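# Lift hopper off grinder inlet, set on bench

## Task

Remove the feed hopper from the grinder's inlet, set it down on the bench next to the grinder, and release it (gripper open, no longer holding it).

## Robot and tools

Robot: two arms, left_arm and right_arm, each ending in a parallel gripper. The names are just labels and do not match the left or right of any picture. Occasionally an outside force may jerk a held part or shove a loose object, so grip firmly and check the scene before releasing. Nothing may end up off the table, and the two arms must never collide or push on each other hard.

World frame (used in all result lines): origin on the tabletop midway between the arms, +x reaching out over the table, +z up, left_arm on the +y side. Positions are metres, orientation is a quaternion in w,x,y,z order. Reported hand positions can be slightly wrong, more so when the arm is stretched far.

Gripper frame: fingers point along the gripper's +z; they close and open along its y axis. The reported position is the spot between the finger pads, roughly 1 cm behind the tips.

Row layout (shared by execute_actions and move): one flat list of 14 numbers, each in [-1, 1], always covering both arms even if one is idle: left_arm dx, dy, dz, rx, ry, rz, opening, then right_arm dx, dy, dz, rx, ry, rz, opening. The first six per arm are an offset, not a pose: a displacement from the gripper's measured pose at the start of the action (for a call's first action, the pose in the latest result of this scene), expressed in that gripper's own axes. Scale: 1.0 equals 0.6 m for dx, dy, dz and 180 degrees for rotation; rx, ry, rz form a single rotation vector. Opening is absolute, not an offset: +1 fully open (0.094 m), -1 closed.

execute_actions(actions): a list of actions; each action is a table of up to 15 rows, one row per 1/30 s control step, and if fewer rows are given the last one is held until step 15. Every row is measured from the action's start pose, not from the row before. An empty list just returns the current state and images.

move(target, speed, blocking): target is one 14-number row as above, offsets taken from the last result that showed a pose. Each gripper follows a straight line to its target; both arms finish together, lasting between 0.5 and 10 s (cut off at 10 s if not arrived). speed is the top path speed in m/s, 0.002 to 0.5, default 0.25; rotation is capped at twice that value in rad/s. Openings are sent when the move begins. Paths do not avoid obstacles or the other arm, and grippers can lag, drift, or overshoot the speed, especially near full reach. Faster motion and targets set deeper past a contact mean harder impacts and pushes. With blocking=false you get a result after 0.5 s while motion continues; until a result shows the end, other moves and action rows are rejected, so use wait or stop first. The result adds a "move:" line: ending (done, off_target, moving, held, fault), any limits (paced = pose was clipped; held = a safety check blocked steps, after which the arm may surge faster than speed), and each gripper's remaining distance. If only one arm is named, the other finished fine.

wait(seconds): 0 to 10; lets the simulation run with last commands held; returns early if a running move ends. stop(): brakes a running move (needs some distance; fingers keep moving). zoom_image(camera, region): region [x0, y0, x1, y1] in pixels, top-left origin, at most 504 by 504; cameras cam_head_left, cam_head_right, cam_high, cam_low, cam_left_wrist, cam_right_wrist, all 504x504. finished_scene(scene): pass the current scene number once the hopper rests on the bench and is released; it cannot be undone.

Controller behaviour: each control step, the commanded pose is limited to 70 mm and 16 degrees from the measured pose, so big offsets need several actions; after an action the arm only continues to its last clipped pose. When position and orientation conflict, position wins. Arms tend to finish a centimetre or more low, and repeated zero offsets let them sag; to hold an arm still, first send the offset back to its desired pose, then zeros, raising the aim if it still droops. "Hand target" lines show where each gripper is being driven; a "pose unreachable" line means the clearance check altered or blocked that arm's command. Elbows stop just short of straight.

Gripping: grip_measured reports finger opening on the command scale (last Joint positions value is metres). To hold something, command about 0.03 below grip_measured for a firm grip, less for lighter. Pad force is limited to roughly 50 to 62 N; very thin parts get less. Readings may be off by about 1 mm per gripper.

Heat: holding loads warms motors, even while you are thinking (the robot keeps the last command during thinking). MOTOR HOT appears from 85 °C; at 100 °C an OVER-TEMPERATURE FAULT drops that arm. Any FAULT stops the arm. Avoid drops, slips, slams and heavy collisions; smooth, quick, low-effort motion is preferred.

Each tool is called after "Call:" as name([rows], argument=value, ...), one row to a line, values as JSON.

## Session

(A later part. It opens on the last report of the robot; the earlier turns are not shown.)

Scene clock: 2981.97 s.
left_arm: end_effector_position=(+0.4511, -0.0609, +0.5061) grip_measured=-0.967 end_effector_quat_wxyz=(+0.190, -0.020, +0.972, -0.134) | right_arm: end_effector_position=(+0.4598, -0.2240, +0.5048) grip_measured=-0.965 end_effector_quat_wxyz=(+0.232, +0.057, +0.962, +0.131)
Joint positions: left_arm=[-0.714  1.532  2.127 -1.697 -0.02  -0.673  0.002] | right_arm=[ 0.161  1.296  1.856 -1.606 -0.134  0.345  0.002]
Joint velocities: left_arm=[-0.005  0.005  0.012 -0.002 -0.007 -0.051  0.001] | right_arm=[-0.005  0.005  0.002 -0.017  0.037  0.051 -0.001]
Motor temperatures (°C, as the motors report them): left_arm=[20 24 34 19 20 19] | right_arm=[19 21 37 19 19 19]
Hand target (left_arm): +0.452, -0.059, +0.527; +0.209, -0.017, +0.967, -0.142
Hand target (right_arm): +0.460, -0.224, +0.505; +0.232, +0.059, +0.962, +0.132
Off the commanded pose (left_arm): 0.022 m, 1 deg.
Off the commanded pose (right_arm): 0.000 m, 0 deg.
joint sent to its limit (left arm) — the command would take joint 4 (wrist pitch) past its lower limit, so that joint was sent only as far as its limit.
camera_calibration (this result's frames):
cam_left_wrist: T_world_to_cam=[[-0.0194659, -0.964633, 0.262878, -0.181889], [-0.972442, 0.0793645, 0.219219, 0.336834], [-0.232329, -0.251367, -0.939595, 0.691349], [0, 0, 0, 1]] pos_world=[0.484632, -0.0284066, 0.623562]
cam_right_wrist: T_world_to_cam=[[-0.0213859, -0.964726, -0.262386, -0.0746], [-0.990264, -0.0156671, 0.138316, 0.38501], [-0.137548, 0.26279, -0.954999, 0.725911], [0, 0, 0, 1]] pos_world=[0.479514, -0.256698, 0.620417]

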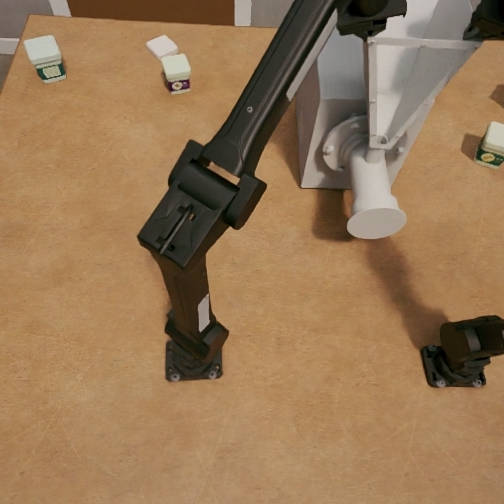

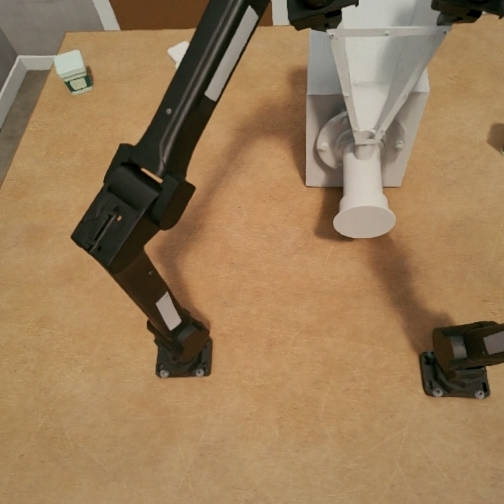

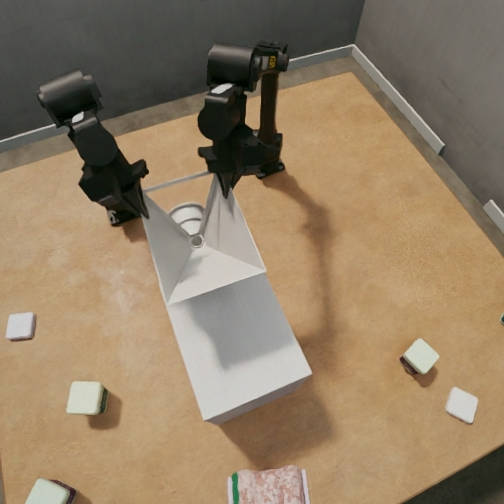

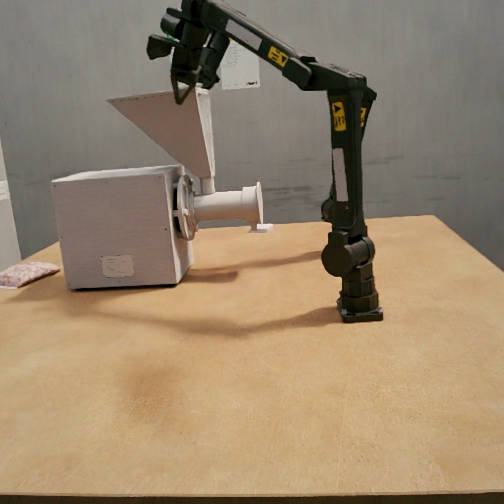

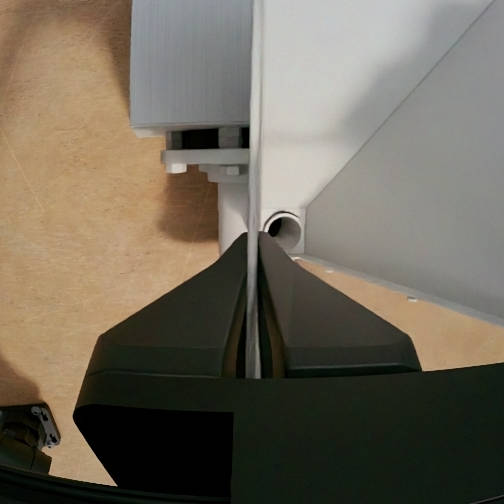

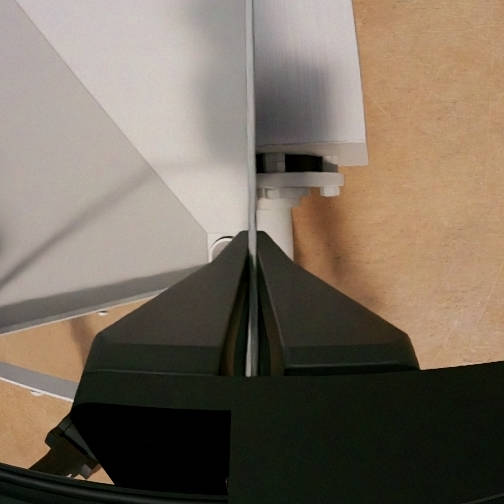

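Call:
execute_actions([
  [[-0.014,-0.0104,-0.0346,0,0,0,-1,-0.008,0.005,-0.017,0,0,0,-1],[-0.02,-0.015,-0.05,0,0,0,-1,-0.0168,0.0108,-0.0333,0,0,0,-1],[-0.025,-0.018,-0.06,0,0,0,-1,-0.025,0.0162,-0.05,0,0,0,-1]],
  [[-0.03,-0.022,-0.074,0,0,0,-1,-0.033,0.0216,-0.066,0,0,0,-1],[-0.036,-0.027,-0.089,0,0,0,-1,-0.042,0.027,-0.083,0,0,0,-1],[-0.0425,-0.0313,-0.1039,0,0,0,-1,-0.0503,0.0325,-0.1,0,0,0,-1]],
  [[-0.0425,-0.0313,-0.1039,0,0,0,-1,-0.0503,0.0325,-0.1,0,0,0,-1]],
])

Scene clock: 2991.93 s.
left_arm: end_effector_position=(+0.4516, -0.0613, +0.5083) grip_measured=-0.968 end_effector_quat_wxyz=(+0.187, -0.021, +0.972, -0.137) | right_arm: end_effector_position=(+0.4594, -0.2246, +0.5066) grip_measured=-0.964 end_effector_quat_wxyz=(+0.199, +0.052, +0.971, +0.122)
Joint positions: left_arm=[-0.711  1.538  2.141 -1.705 -0.011 -0.674  0.001] | right_arm=[ 0.157  1.35   1.936 -1.705 -0.139  0.327  0.002]
Joint velocities: left_arm=[-0.015  0.005 -0.002  0.007 -0.022  0.051 -0.001] | right_arm=[-0.005 -0.024 -0.007  0.007 -0.007 -0.081 -0.001]
Motor temperatures (°C, as the motors report them): left_arm=[20 24 35 19 20 19] | right_arm=[19 21 37 19 19 19]
Hand target (left_arm): +0.445, -0.056, +0.573; +0.245, -0.020, +0.952, -0.181
Hand target (right_arm): +0.456, -0.225, +0.571; +0.268, +0.054, +0.951, +0.143
Off the commanded pose (left_arm): 0.070 m, 0 deg.
Off the commanded pose (right_arm): 0.070 m, 0 deg.
joint sent to its limit (left arm) — the command would take joint 4 (wrist pitch) past its lower limit, so that joint was sent only as far as its limit.
joint sent to its limit (right arm) — the command would take joint 4 (wrist pitch) past its lower limit, so that joint was sent only as far as its limit.
camera_calibration (this result's frames):
cam_left_wrist: T_world_to_cam=[[-0.0189437, -0.962769, 0.269659, -0.186455], [-0.971357, 0.0816196, 0.223169, 0.334539], [-0.23687, -0.257708, -0.936739, 0.693654], [0, 0, 0, 1]] pos_world=[0.485731, -0.0280578, 0.625393]
cam_right_wrist: T_world_to_cam=[[-0.0240562, -0.969388, -0.244352, -0.0836278], [-0.978313, -0.0274728, 0.205303, 0.34219], [-0.205731, 0.243992, -0.947704, 0.751177], [0, 0, 0, 1]] pos_world=[0.487297, -0.254948, 0.621206]

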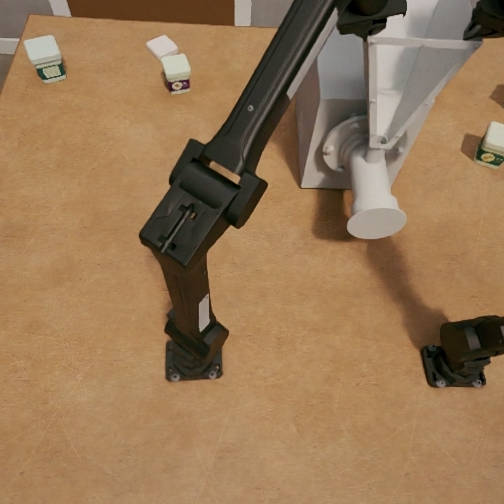

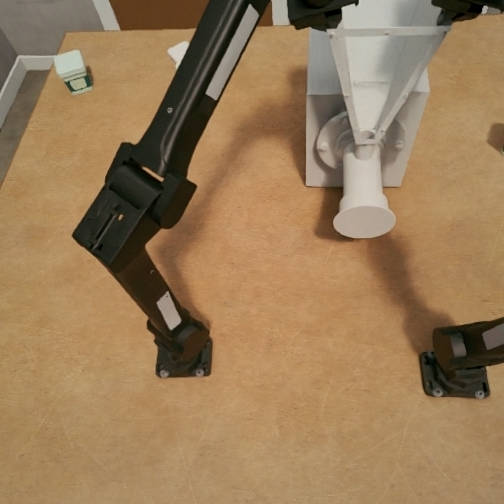

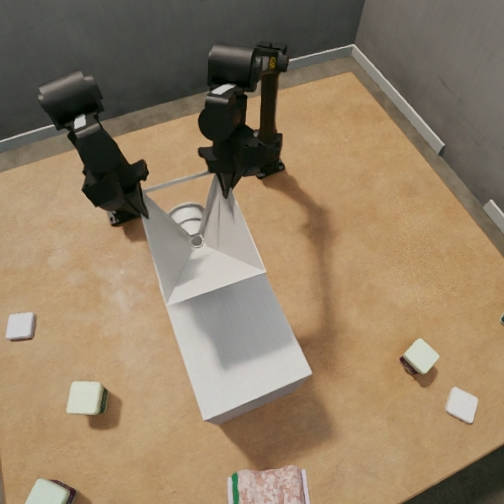

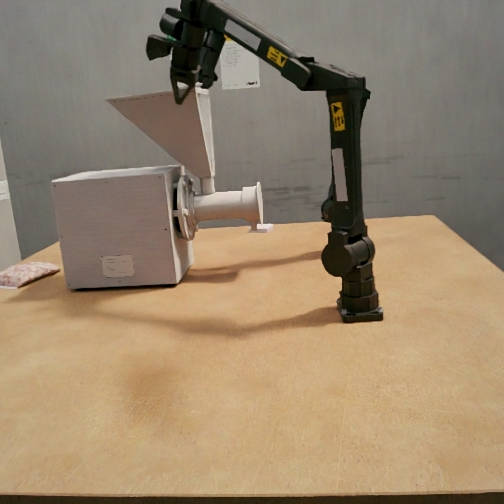

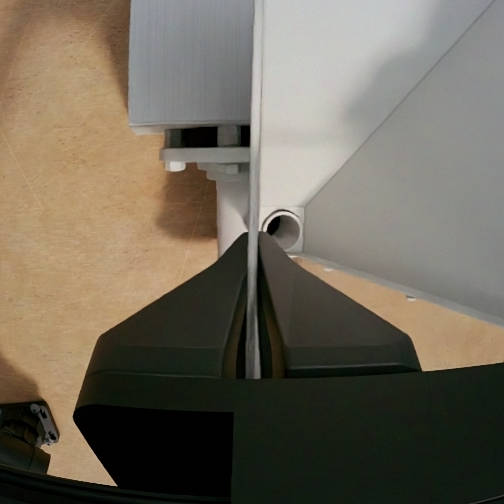

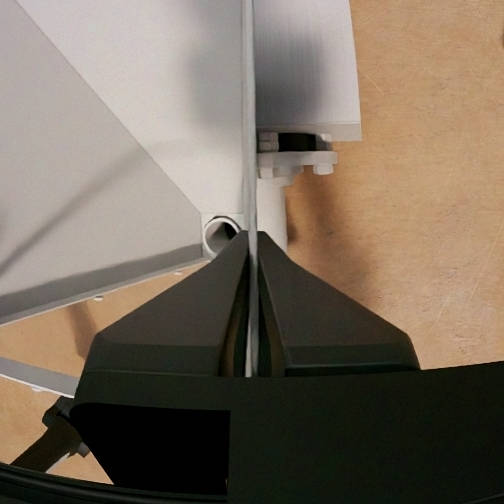

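Call:
execute_actions([
  [[0.0087,-0.0297,-0.112,0,0,0,-1,0.0067,0.0253,-0.1135,0,0,0,-1]],
  [[0.0087,-0.0297,-0.112,0,0,0,-1,0.0067,0.0253,-0.1135,0,0,0,-1]],
  [[-0.0567,-0.0312,-0.0962,0,0,0,-1,-0.0583,0.0302,-0.0958,0,0,0,-1]],
  [[-0.0567,-0.0312,-0.0962,0,0,0,-1,-0.0583,0.0302,-0.0958,0,0,0,-1]],
  [[0.0087,-0.0297,-0.112,0,0,0,-1,0.0067,0.0253,-0.1135,0,0,0,-1]],
  [[0.0087,-0.0297,-0.112,0,0,0,-1,0.0067,0.0253,-0.1135,0,0,0,-1]],
])

Scene clock: 3114.93 s.
left_arm: end_effector_position=(+0.4239, -0.0688, +0.6032) grip_measured=-0.973 end_effector_quat_wxyz=(+0.288, -0.015, +0.940, -0.182) | right_arm: end_effector_position=(+0.4264, -0.2336, +0.6082) grip_measured=-0.968 end_effector_quat_wxyz=(+0.317, +0.058, +0.937, +0.136)
Joint positions: left_arm=[-0.792  1.519  2.342 -1.705 -0.108 -0.707  0.001] | right_arm=[ 0.172  1.288  2.122 -1.705 -0.091  0.359  0.001]
Joint velocities: left_arm=[ 0.005 -0.005 -0.012  0.002 -0.081  0.037 -0.   ] | right_arm=[-0.005 -0.015  0.007  0.002 -0.022  0.066  0.   ]
Motor temperatures (°C, as the motors report them): left_arm=[20 24 46 19 20 19] | right_arm=[19 22 55 19 19 19]
Hand target (left_arm): +0.404, -0.060, +0.640; +0.316, -0.015, +0.925, -0.212
Hand target (right_arm): +0.405, -0.232, +0.643; +0.352, +0.061, +0.921, +0.157
Off the commanded pose (left_arm): 0.045 m, 2 deg.
Off the commanded pose (right_arm): 0.043 m, 3 deg.
joint sent to its limit (left arm) — the command would take joint 4 (wrist pitch) past its lower limit, so that joint was sent only as far as its limit.
joint sent to its limit (right arm) — the command would take joint 4 (wrist pitch) past its lower limit, so that joint was sent only as far as its limit.
camera_calibration (this result's frames):
cam_left_wrist: T_world_to_cam=[[-0.0834229, -0.935299, 0.343883, -0.235314], [-0.995853, 0.0908114, 0.00540572, 0.429428], [-0.0362845, -0.342006, -0.938997, 0.684539], [0, 0, 0, 1]] pos_world=[0.432855, -0.0249697, 0.721379]
cam_right_wrist: T_world_to_cam=[[0.00112106, -0.962689, -0.270609, -0.0615547], [-0.999293, 0.00909072, -0.03648, 0.453408], [0.0375789, 0.270458, -0.961998, 0.753948], [0, 0, 0, 1]] pos_world=[0.424824, -0.267291, 0.725179]

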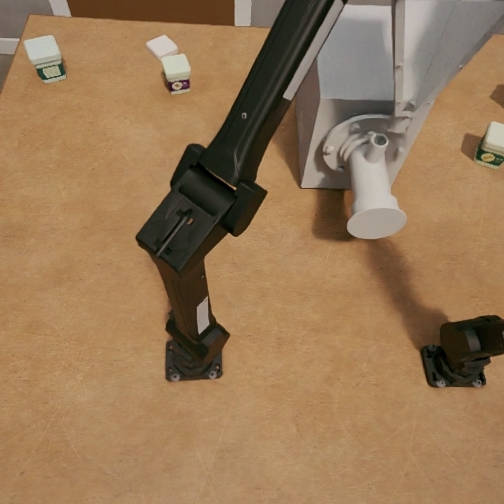

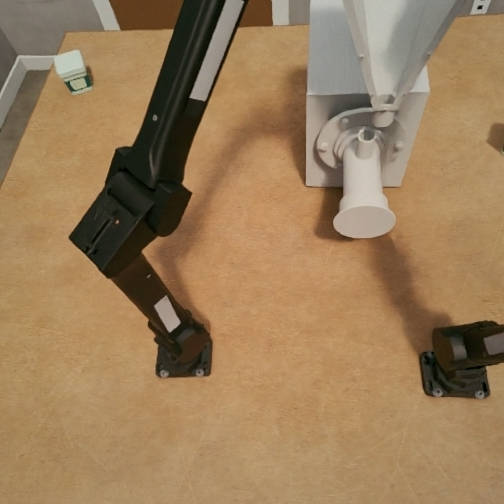

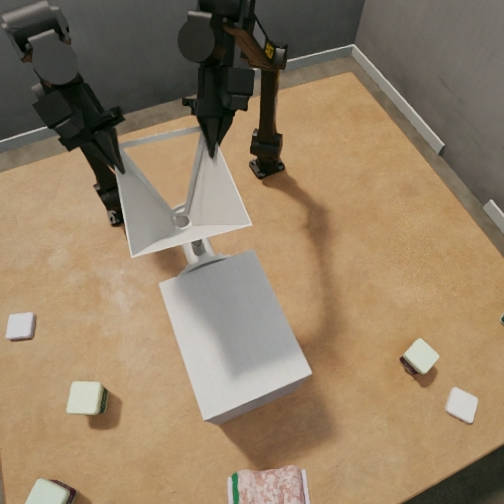

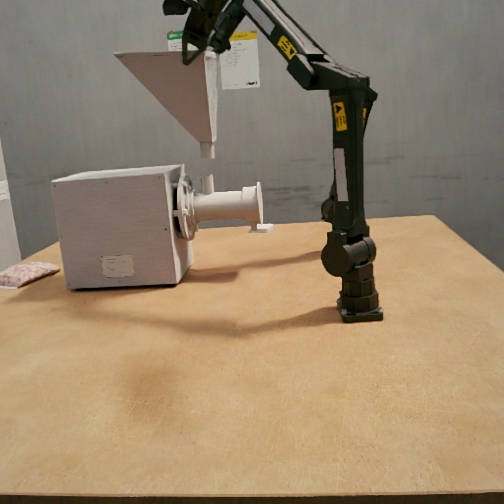

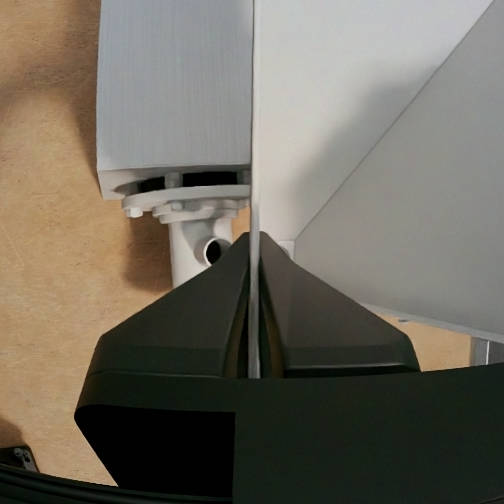

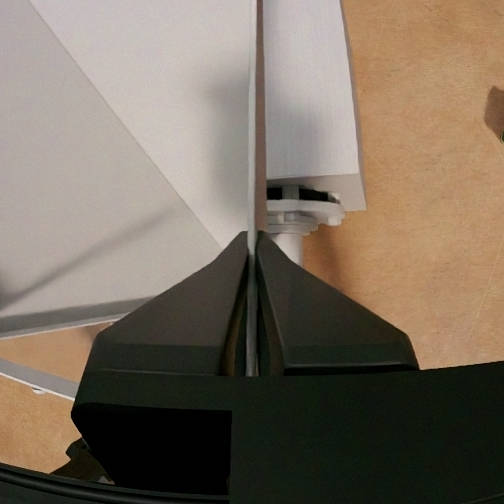

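Call:
execute_actions([
  [[-0.0343,0.0489,-0.0744,0,0,0,-1,-0.0123,0.0885,-0.0332,0,0,0,-1]],
  [[-0.0343,0.0489,-0.0744,0,0,0,-1,-0.0123,0.0885,-0.0332,0,0,0,-1]],
  [[-0.0343,0.0489,-0.0744,0,0,0,-1,-0.0123,0.0885,-0.0332,0,0,0,-1]],
  [[-0.0343,0.0489,-0.0744,0,0,0,-1,-0.0123,0.0885,-0.0332,0,0,0,-1]],
])

Scene clock: 3193.73 s.
left_arm: end_effector_position=(+0.4766, +0.0861, +0.6085) grip_measured=-0.972 end_effector_quat_wxyz=(+0.298, -0.019, +0.938, -0.177) | right_arm: end_effector_position=(+0.4775, -0.0733, +0.6129) grip_measured=-0.967 end_effector_quat_wxyz=(+0.359, +0.067, +0.926, +0.095)
Joint positions: left_arm=[-0.351  1.444  2.272 -1.705  0.156 -0.371  0.001] | right_arm=[ 0.6    1.578  2.419 -1.701  0.301  0.663  0.002]
Joint velocities: left_arm=[ 0.005  0.005 -0.002  0.012 -0.037 -0.007 -0.001] | right_arm=[-0.005  0.005  0.032 -0.017 -0.066 -0.037 -0.001]
Motor temperatures (°C, as the motors report them): left_arm=[20 24 38 19 19 19] | right_arm=[19 22 46 19 19 19]
Hand target (left_arm): +0.456, +0.088, +0.640; +0.330, -0.020, +0.924, -0.191
Hand target (right_arm): +0.460, -0.071, +0.641; +0.378, +0.061, +0.916, +0.122
Off the commanded pose (left_arm): 0.039 m, 1 deg.
Off the commanded pose (right_arm): 0.034 m, 2 deg.
joint sent to its limit (left arm) — the command would take joint 4 (wrist pitch) past its lower limit, so that joint was sent only as far as its limit.
joint sent to its limit (right arm) — the command would take joint 4 (wrist pitch) past its lower limit, so that joint was sent only as far as its limit.
camera_calibration (this result's frames):
cam_left_wrist: T_world_to_cam=[[-0.0759421, -0.938316, 0.337336, -0.0871471], [-0.996997, 0.0765939, -0.0113974, 0.479837], [-0.0151436, -0.337189, -0.941315, 0.735315], [0, 0, 0, 1]] pos_world=[0.482914, 0.129416, 0.727029]
cam_right_wrist: T_world_to_cam=[[-0.0342214, -0.978832, -0.201785, 0.0674474], [-0.991326, 0.0588796, -0.117495, 0.552698], [0.126889, 0.196014, -0.972357, 0.671418], [0, 0, 0, 1]] pos_world=[0.465017, -0.09813, 0.731407]

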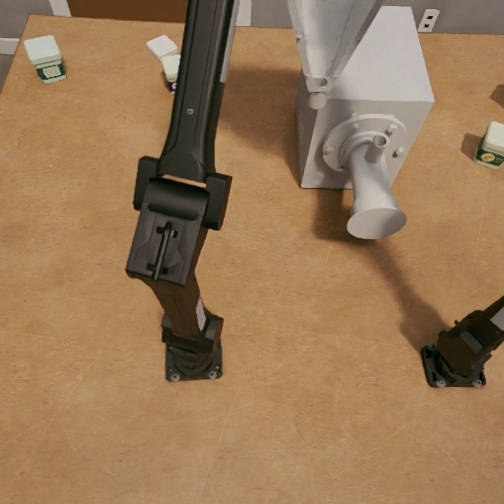

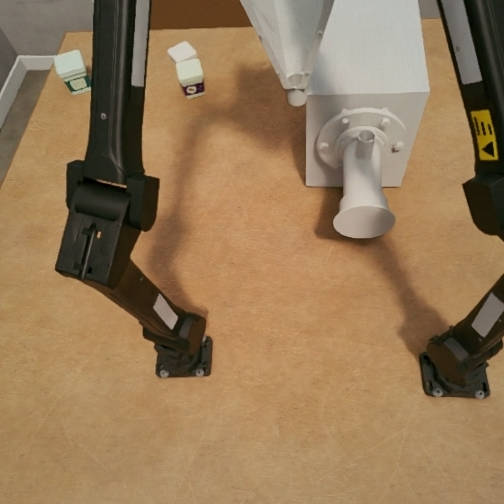

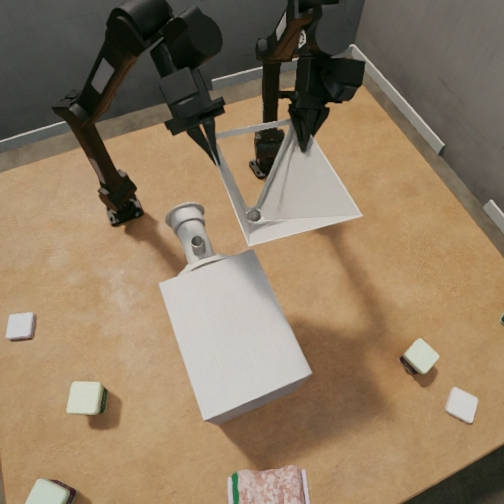

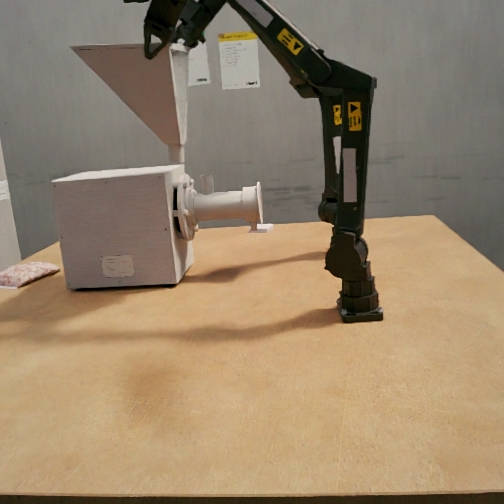

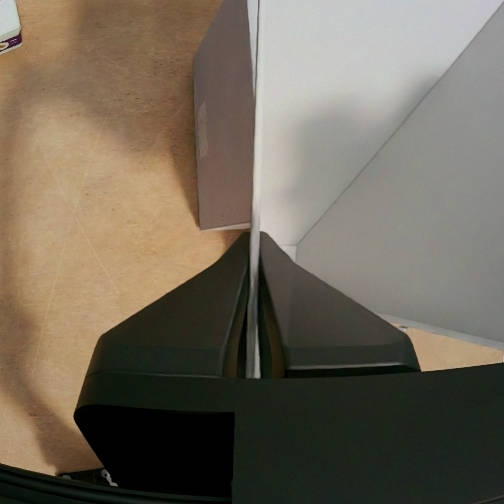

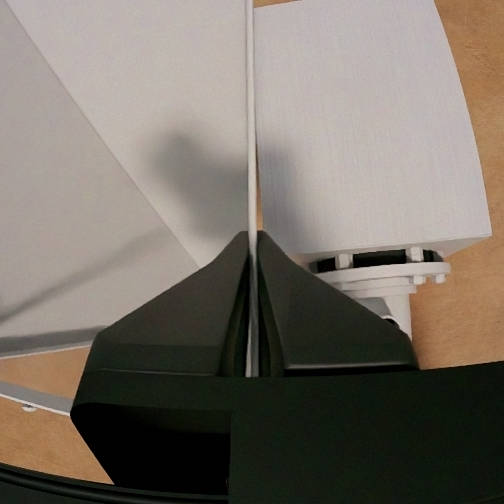

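Call:
execute_actions([
  [[0.0272,0.0463,-0.0843,0,0,0,-1,0.04,0.0687,-0.0608,0,0,0,-1]],
  [[0.0272,0.0463,-0.0843,0,0,0,-1,0.04,0.0687,-0.0608,0,0,0,-1]],
  [[0.0272,0.0463,-0.0843,0,0,0,-1,0.04,0.0687,-0.0608,0,0,0,-1]],
  [[0.0272,0.0463,-0.0843,0,0,0,-1,0.04,0.0687,-0.0608,0,0,0,-1]],
])

Scene clock: 3214.43 s.
left_arm: end_effector_position=(+0.3598, +0.2463, +0.5890) grip_measured=-0.971 end_effector_quat_wxyz=(+0.348, -0.040, +0.922, -0.167) | right_arm: end_effector_position=(+0.3628, +0.0892, +0.5972) grip_measured=-0.963 end_effector_quat_wxyz=(+0.418, +0.044, +0.902, +0.097)
Joint positions: left_arm=[ 0.21   1.065  1.863 -1.705  0.472  0.036  0.001] | right_arm=[ 1.091  1.64   2.397 -1.701  0.678  0.992  0.002]
Joint velocities: left_arm=[-0.005 -0.005 -0.002 -0.022 -0.022  0.022 -0.   ] | right_arm=[-0.005  0.005  0.002  0.012 -0.066 -0.007 -0.   ]
Motor temperatures (°C, as the motors report them): left_arm=[20 24 37 19 19 19] | right_arm=[19 22 45 19 19 19]
Hand target (left_arm): +0.349, +0.242, +0.611; +0.372, -0.042, +0.912, -0.168
Hand target (right_arm): +0.351, +0.087, +0.619; +0.425, +0.042, +0.896, +0.123
Off the commanded pose (left_arm): 0.027 m, 3 deg.
Off the commanded pose (right_arm): 0.026 m, 2 deg.
joint sent to its limit (left arm) — the command would take joint 4 (wrist pitch) past its lower limit, so that joint was sent only as far as its limit.
joint sent to its limit (right arm) — the command would take joint 4 (wrist pitch) past its lower limit, so that joint was sent only as far as its limit.
camera_calibration (this result's frames):
cam_left_wrist: T_world_to_cam=[[-0.0491256, -0.942935, 0.329332, 0.0570901], [-0.994159, 0.0144377, -0.106959, 0.421498], [0.0961002, -0.332663, -0.938137, 0.726264], [0, 0, 0, 1]] pos_world=[0.352046, 0.289348, 0.707616]
cam_right_wrist: T_world_to_cam=[[0.0198801, -0.982092, -0.187352, 0.191477], [-0.968631, 0.0275075, -0.246975, 0.499449], [0.247706, 0.186385, -0.950738, 0.582985], [0, 0, 0, 1]] pos_world=[0.335566, 0.0656501, 0.713491]

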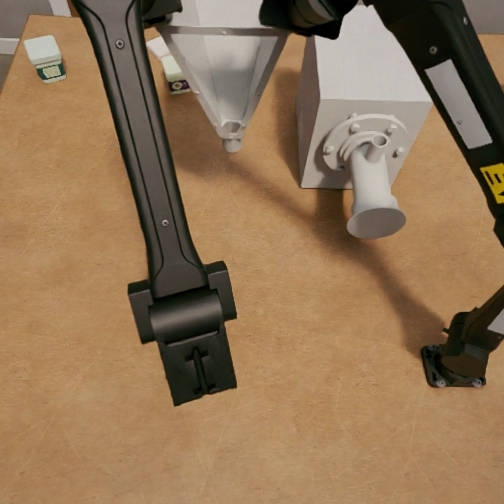

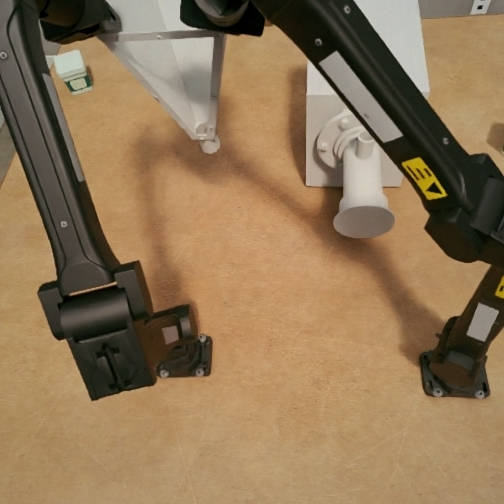

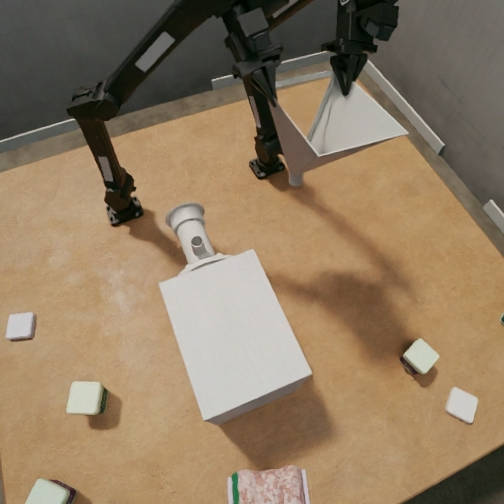

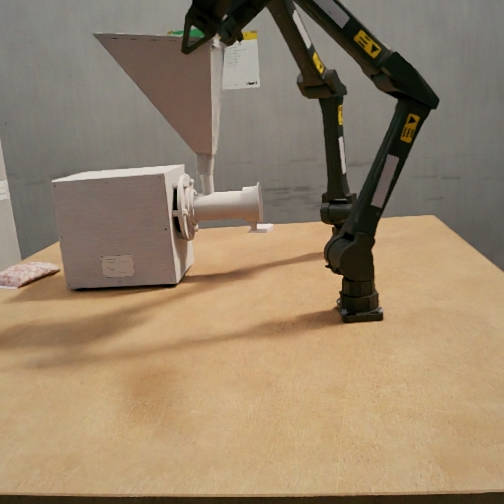

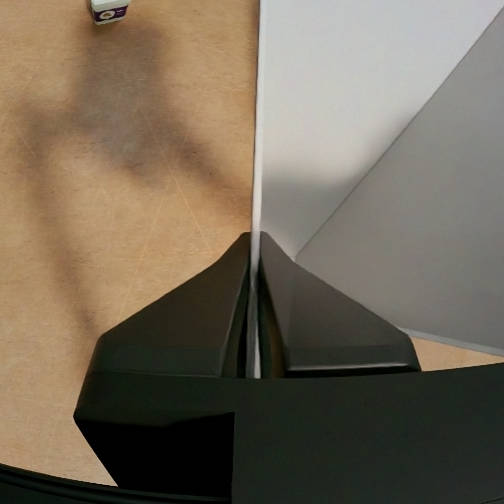

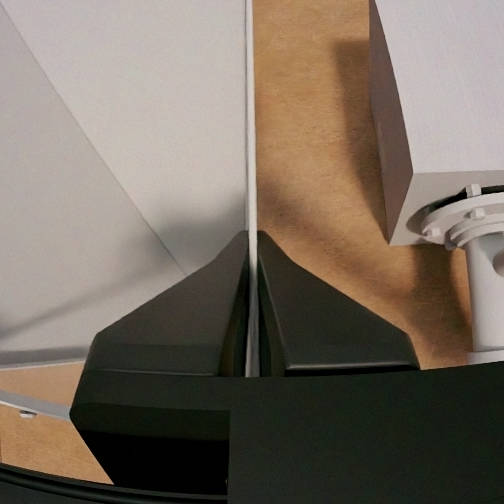

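Call:
execute_actions([
  [[0.0595,0.014,0.0067,0,0.01,0,-1,0.0607,-0.0098,-0.001,0,0.015,0,-1]],
  [[0.0595,0.014,0.0067,0,0.015,0,-1,0.0607,-0.0098,-0.001,0,0.02,0,-1]],
  [[0.0595,0.014,0.0067,0,0.015,0,-1,0.0607,-0.0098,-0.001,0,0.02,0,-1]],
  [[0.0595,0.014,0.0067,0,0.015,0,-1,0.0607,-0.0098,-0.001,0,0.02,0,-1]],
])

Scene clock: 3270.60 s.
left_arm: end_effector_position=(+0.2860, +0.2432, +0.3745) grip_measured=-0.971 end_effector_quat_wxyz=(+0.174, -0.066, +0.962, -0.200) | right_arm: end_effector_position=(+0.2888, +0.0855, +0.4048) grip_measured=-0.947 end_effector_quat_wxyz=(+0.247, +0.046, +0.968, +0.005)
Joint positions: left_arm=[ 0.298  0.835  1.203 -1.706  0.488  0.18   0.001] | right_arm=[ 1.163  1.518  1.827 -1.694  0.467  1.244  0.002]
Joint velocities: left_arm=[-0.034 -0.005 -0.017  0.012 -0.037  0.007  0.001] | right_arm=[-0.005 -0.005  0.012  0.002  0.022 -0.081 -0.   ]
Motor temperatures (°C, as the motors report them): left_arm=[20 23 37 19 20 19] | right_arm=[19 23 44 19 19 19]
Hand target (left_arm): +0.281, +0.245, +0.402; +0.213, -0.059, +0.958, -0.183
Hand target (right_arm): +0.282, +0.087, +0.429; +0.259, +0.050, +0.964, +0.033
Off the commanded pose (left_arm): 0.030 m, 2 deg.
Off the commanded pose (right_arm): 0.025 m, 3 deg.
joint sent to its limit (left arm) — the command would take joint 4 (wrist pitch) past its lower limit, so that joint was sent only as far as its limit.
camera_calibration (this result's frames):
cam_left_wrist: T_world_to_cam=[[0.0503268, -0.913587, 0.403516, 0.0577386], [-0.968128, 0.0546282, 0.244427, 0.176397], [-0.245349, -0.402957, -0.88172, 0.624689], [0, 0, 0, 1]] pos_world=[0.321136, 0.294835, 0.484386]
cam_right_wrist: T_world_to_cam=[[-0.0593221, -0.998123, -0.0152273, 0.107827], [-0.991368, 0.0571203, 0.118014, 0.236632], [-0.116922, 0.0220967, -0.992895, 0.555557], [0, 0, 0, 1]] pos_world=[0.305943, 0.0818325, 0.525326]

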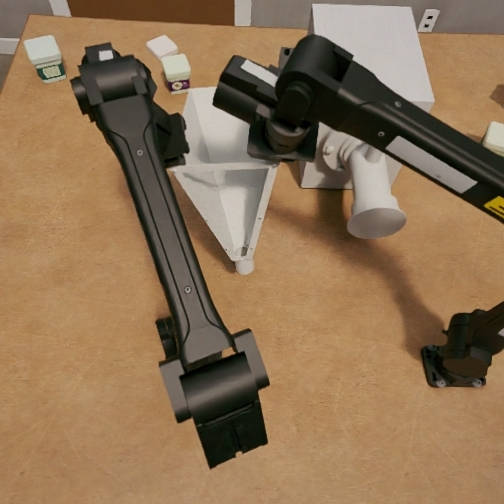

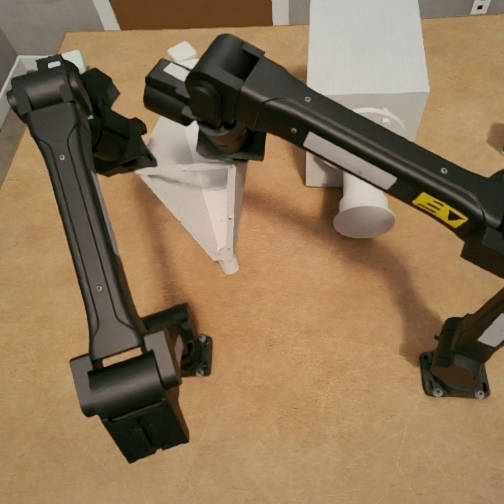

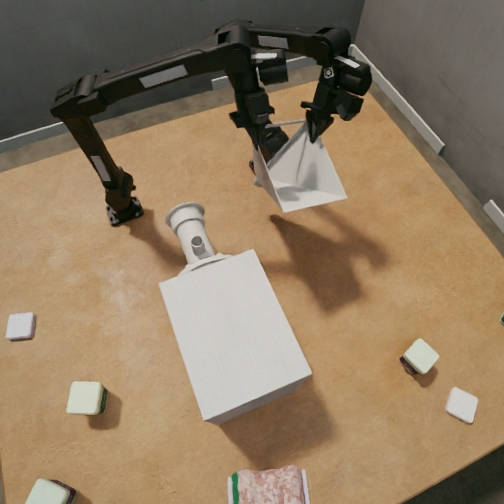

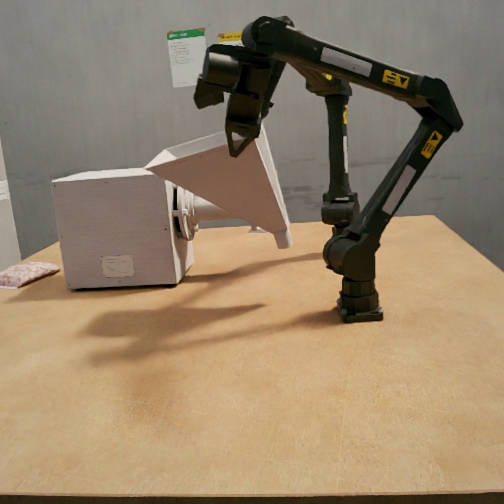

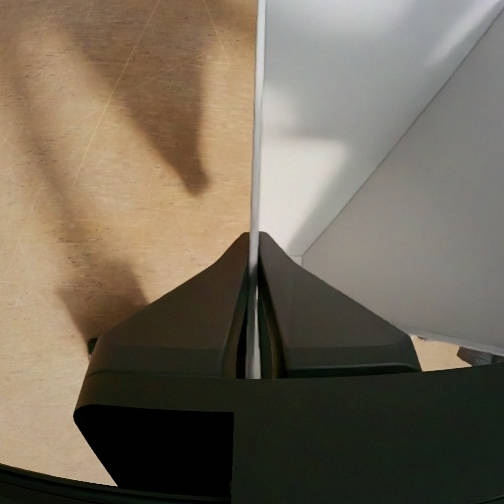

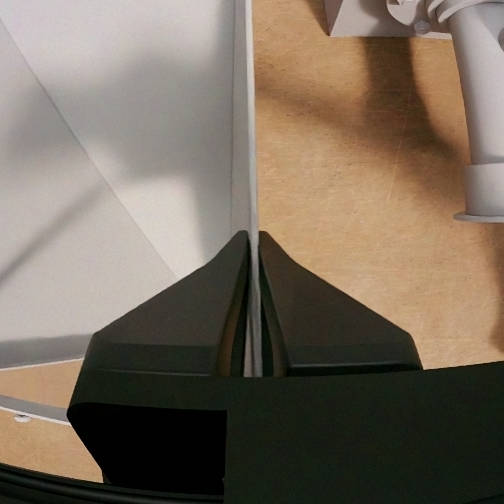

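Call:
execute_actions([
  [[-0.006,-0.0178,-0.0417,-0.026,-0.0016,0.01,-1,0.0015,-0.0003,-0.018,-0.0244,0.002,0.0134,-1]],
  [[-0.006,-0.0178,-0.0417,-0.026,-0.0016,0.01,-1,0.0015,-0.0003,-0.018,-0.0244,0.002,0.0134,-1]],
])

Scene clock: 3304.93 s.
left_arm: end_effector_position=(+0.2789, +0.2449, +0.3651) grip_measured=-0.957 end_effector_quat_wxyz=(+0.147, -0.052, +0.979, -0.128) | right_arm: end_effector_position=(+0.2806, +0.0832, +0.3770) grip_measured=-0.926 end_effector_quat_wxyz=(+0.219, +0.056, +0.974, +0.035)
Joint positions: left_arm=[ 0.193  0.827  1.204 -1.706  0.312  0.127  0.002] | right_arm=[ 1.152  1.463  1.701 -1.587  0.392  1.254  0.003]
Joint velocities: left_arm=[-0.015 -0.015 -0.002 -0.012 -0.037 -0.022  0.001] | right_arm=[ 0.005  0.015 -0.012  0.007  0.037 -0.007  0.001]
Motor temperatures (°C, as the motors report them): left_arm=[20 23 38 19 20 19] | right_arm=[19 23 45 19 20 19]
Hand target (left_arm): +0.277, +0.243, +0.394; +0.184, -0.056, +0.974, -0.116
Hand target (right_arm): +0.279, +0.084, +0.400; +0.231, +0.061, +0.969, +0.063
Off the commanded pose (left_arm): 0.031 m, 2 deg.
Off the commanded pose (right_arm): 0.023 m, 4 deg.
joint sent to its limit (left arm) — the command would take joint 4 (wrist pitch) past its lower limit, so that joint was sent only as far as its limit.
camera_calibration (this result's frames):
cam_left_wrist: T_world_to_cam=[[0.0555806, -0.963586, 0.26156, 0.12605], [-0.950367, 0.0292623, 0.309752, 0.149081], [-0.306126, -0.265794, -0.914134, 0.610536], [0, 0, 0, 1]] pos_world=[0.321576, 0.279374, 0.478964]
cam_right_wrist: T_world_to_cam=[[-0.0661059, -0.994817, -0.0772657, 0.129644], [-0.982998, 0.0516346, 0.176209, 0.208086], [-0.171306, 0.0876004, -0.981316, 0.532508], [0, 0, 0, 1]] pos_world=[0.30434, 0.0715792, 0.495909]

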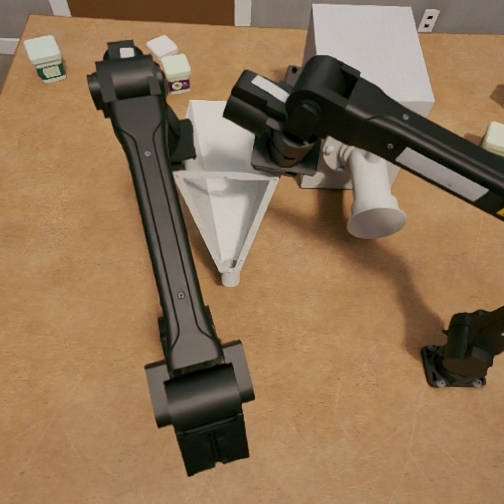

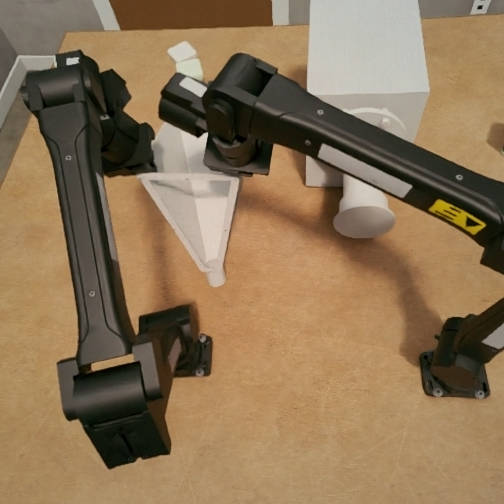

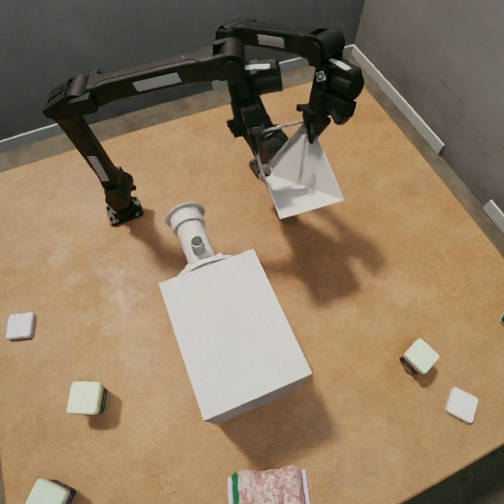

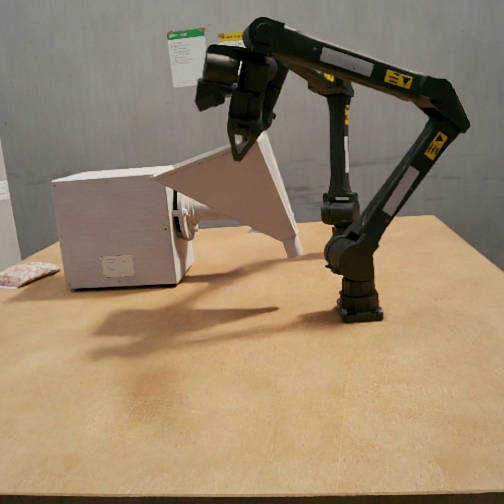

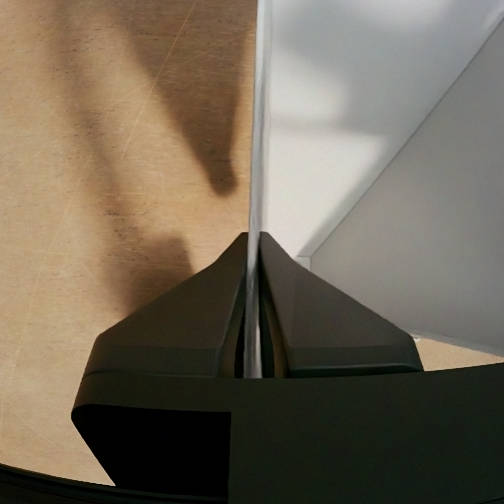

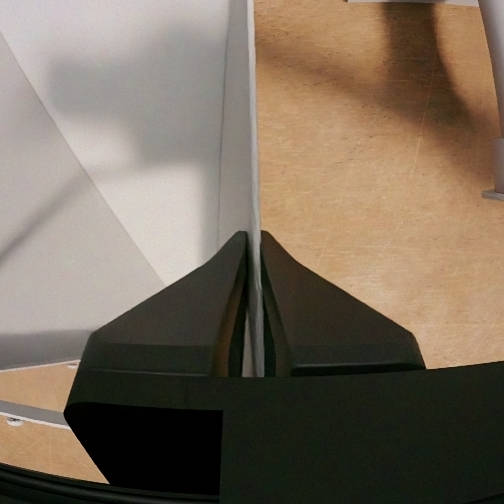

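Call:
execute_actions([
  [[-0.0243,-0.0043,0.0103,0,0.022,0,-1,-0.0155,0.0003,0.0295,-0.025,0.024,0.012,-1]],
  [[-0.0243,-0.0043,0.0103,0,0.022,0,-1,-0.0155,0.0003,0.0295,-0.025,0.024,0.012,-1]],
  [[-0.0243,-0.0043,0.0103,0,0.022,0,-1,-0.0155,0.0003,0.022,0,0.022,0,-1]],
  [[-0.005,-0.012,-0.04,0,0,0,-1,-0.01,0.003,-0.033,0,0,0,-1]],
])

Scene clock: 3328.13 s.
left_arm: end_effector_position=(+0.3209, +0.2423, +0.2830) grip_measured=-0.972 end_effector_quat_wxyz=(-0.016, -0.057, +0.989, -0.139) | right_arm: end_effector_position=(+0.3189, +0.0808, +0.2887) grip_measured=-0.967 end_effector_quat_wxyz=(+0.067, +0.109, +0.988, +0.084)
Joint positions: left_arm=[ 0.118  1.092  1.155 -1.705  0.272  0.09   0.001] | right_arm=[ 0.96   1.495  1.536 -1.4    0.044  1.206  0.002]
Joint velocities: left_arm=[-0.005  0.005  0.007 -0.022 -0.081  0.037 -0.   ] | right_arm=[-0.005  0.005 -0.002  0.002  0.022 -0.037 -0.   ]
Motor temperatures (°C, as the motors report them): left_arm=[20 23 38 19 20 19] | right_arm=[19 23 44 19 20 19]
Hand target (left_arm): +0.325, +0.243, +0.307; +0.019, -0.063, +0.989, -0.133
Hand target (right_arm): +0.324, +0.079, +0.310; +0.074, +0.106, +0.987, +0.090
Off the commanded pose (left_arm): 0.026 m, 0 deg.
Off the commanded pose (right_arm): 0.022 m, 1 deg.
joint sent to its limit (left arm) — the command would take joint 4 (wrist pitch) past its lower limit, so that joint was sent only as far as its limit.
camera_calibration (this result's frames):
cam_left_wrist: T_world_to_cam=[[0.10759, -0.956188, 0.272267, 0.121236], [-0.800807, 0.0789444, 0.593697, 0.0741522], [-0.58918, -0.281909, -0.757228, 0.598044], [0, 0, 0, 1]] pos_world=[0.398693, 0.278664, 0.375823]
cam_right_wrist: T_world_to_cam=[[-0.17385, -0.969117, -0.174897, 0.183516], [-0.880673, 0.073527, 0.467983, 0.142782], [-0.44067, 0.235386, -0.866258, 0.493363], [0, 0, 0, 1]] pos_world=[0.375059, 0.0512198, 0.392656]

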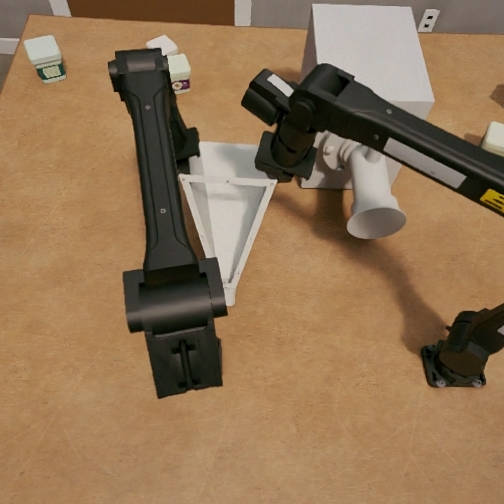

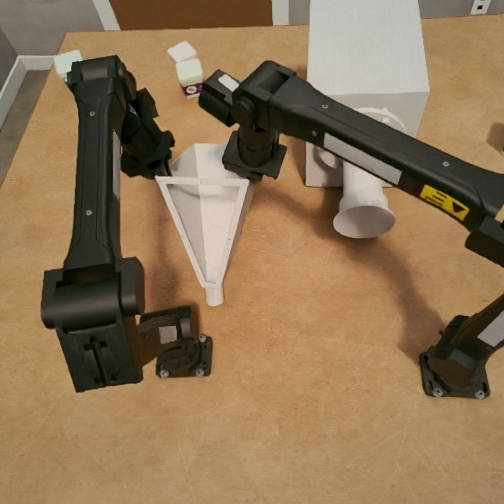

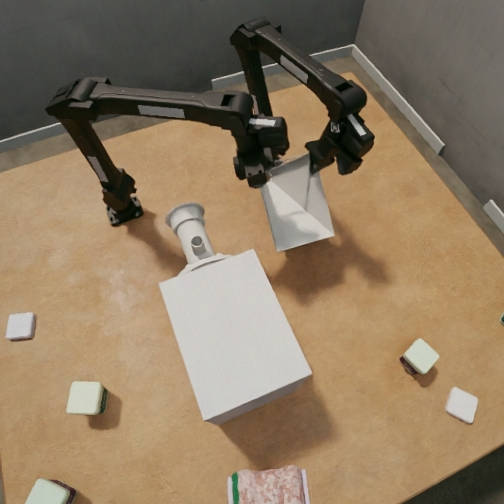

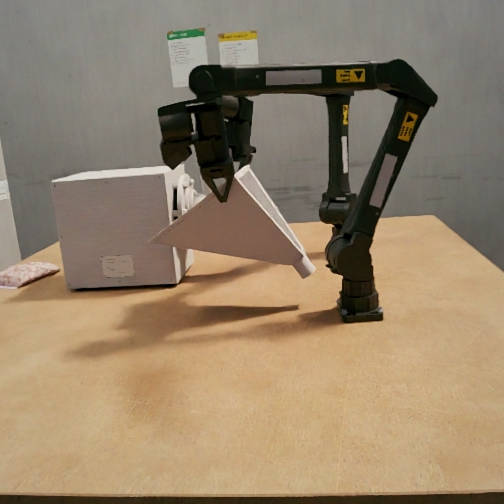

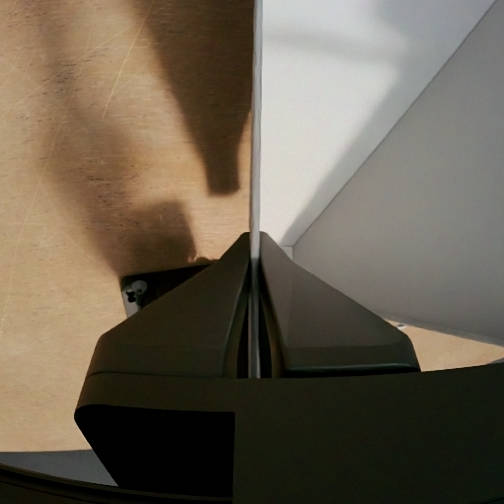

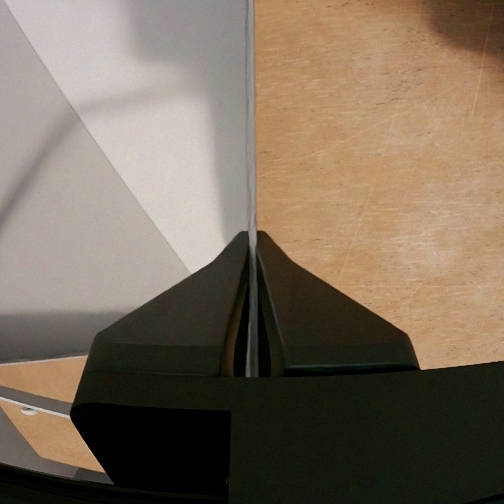

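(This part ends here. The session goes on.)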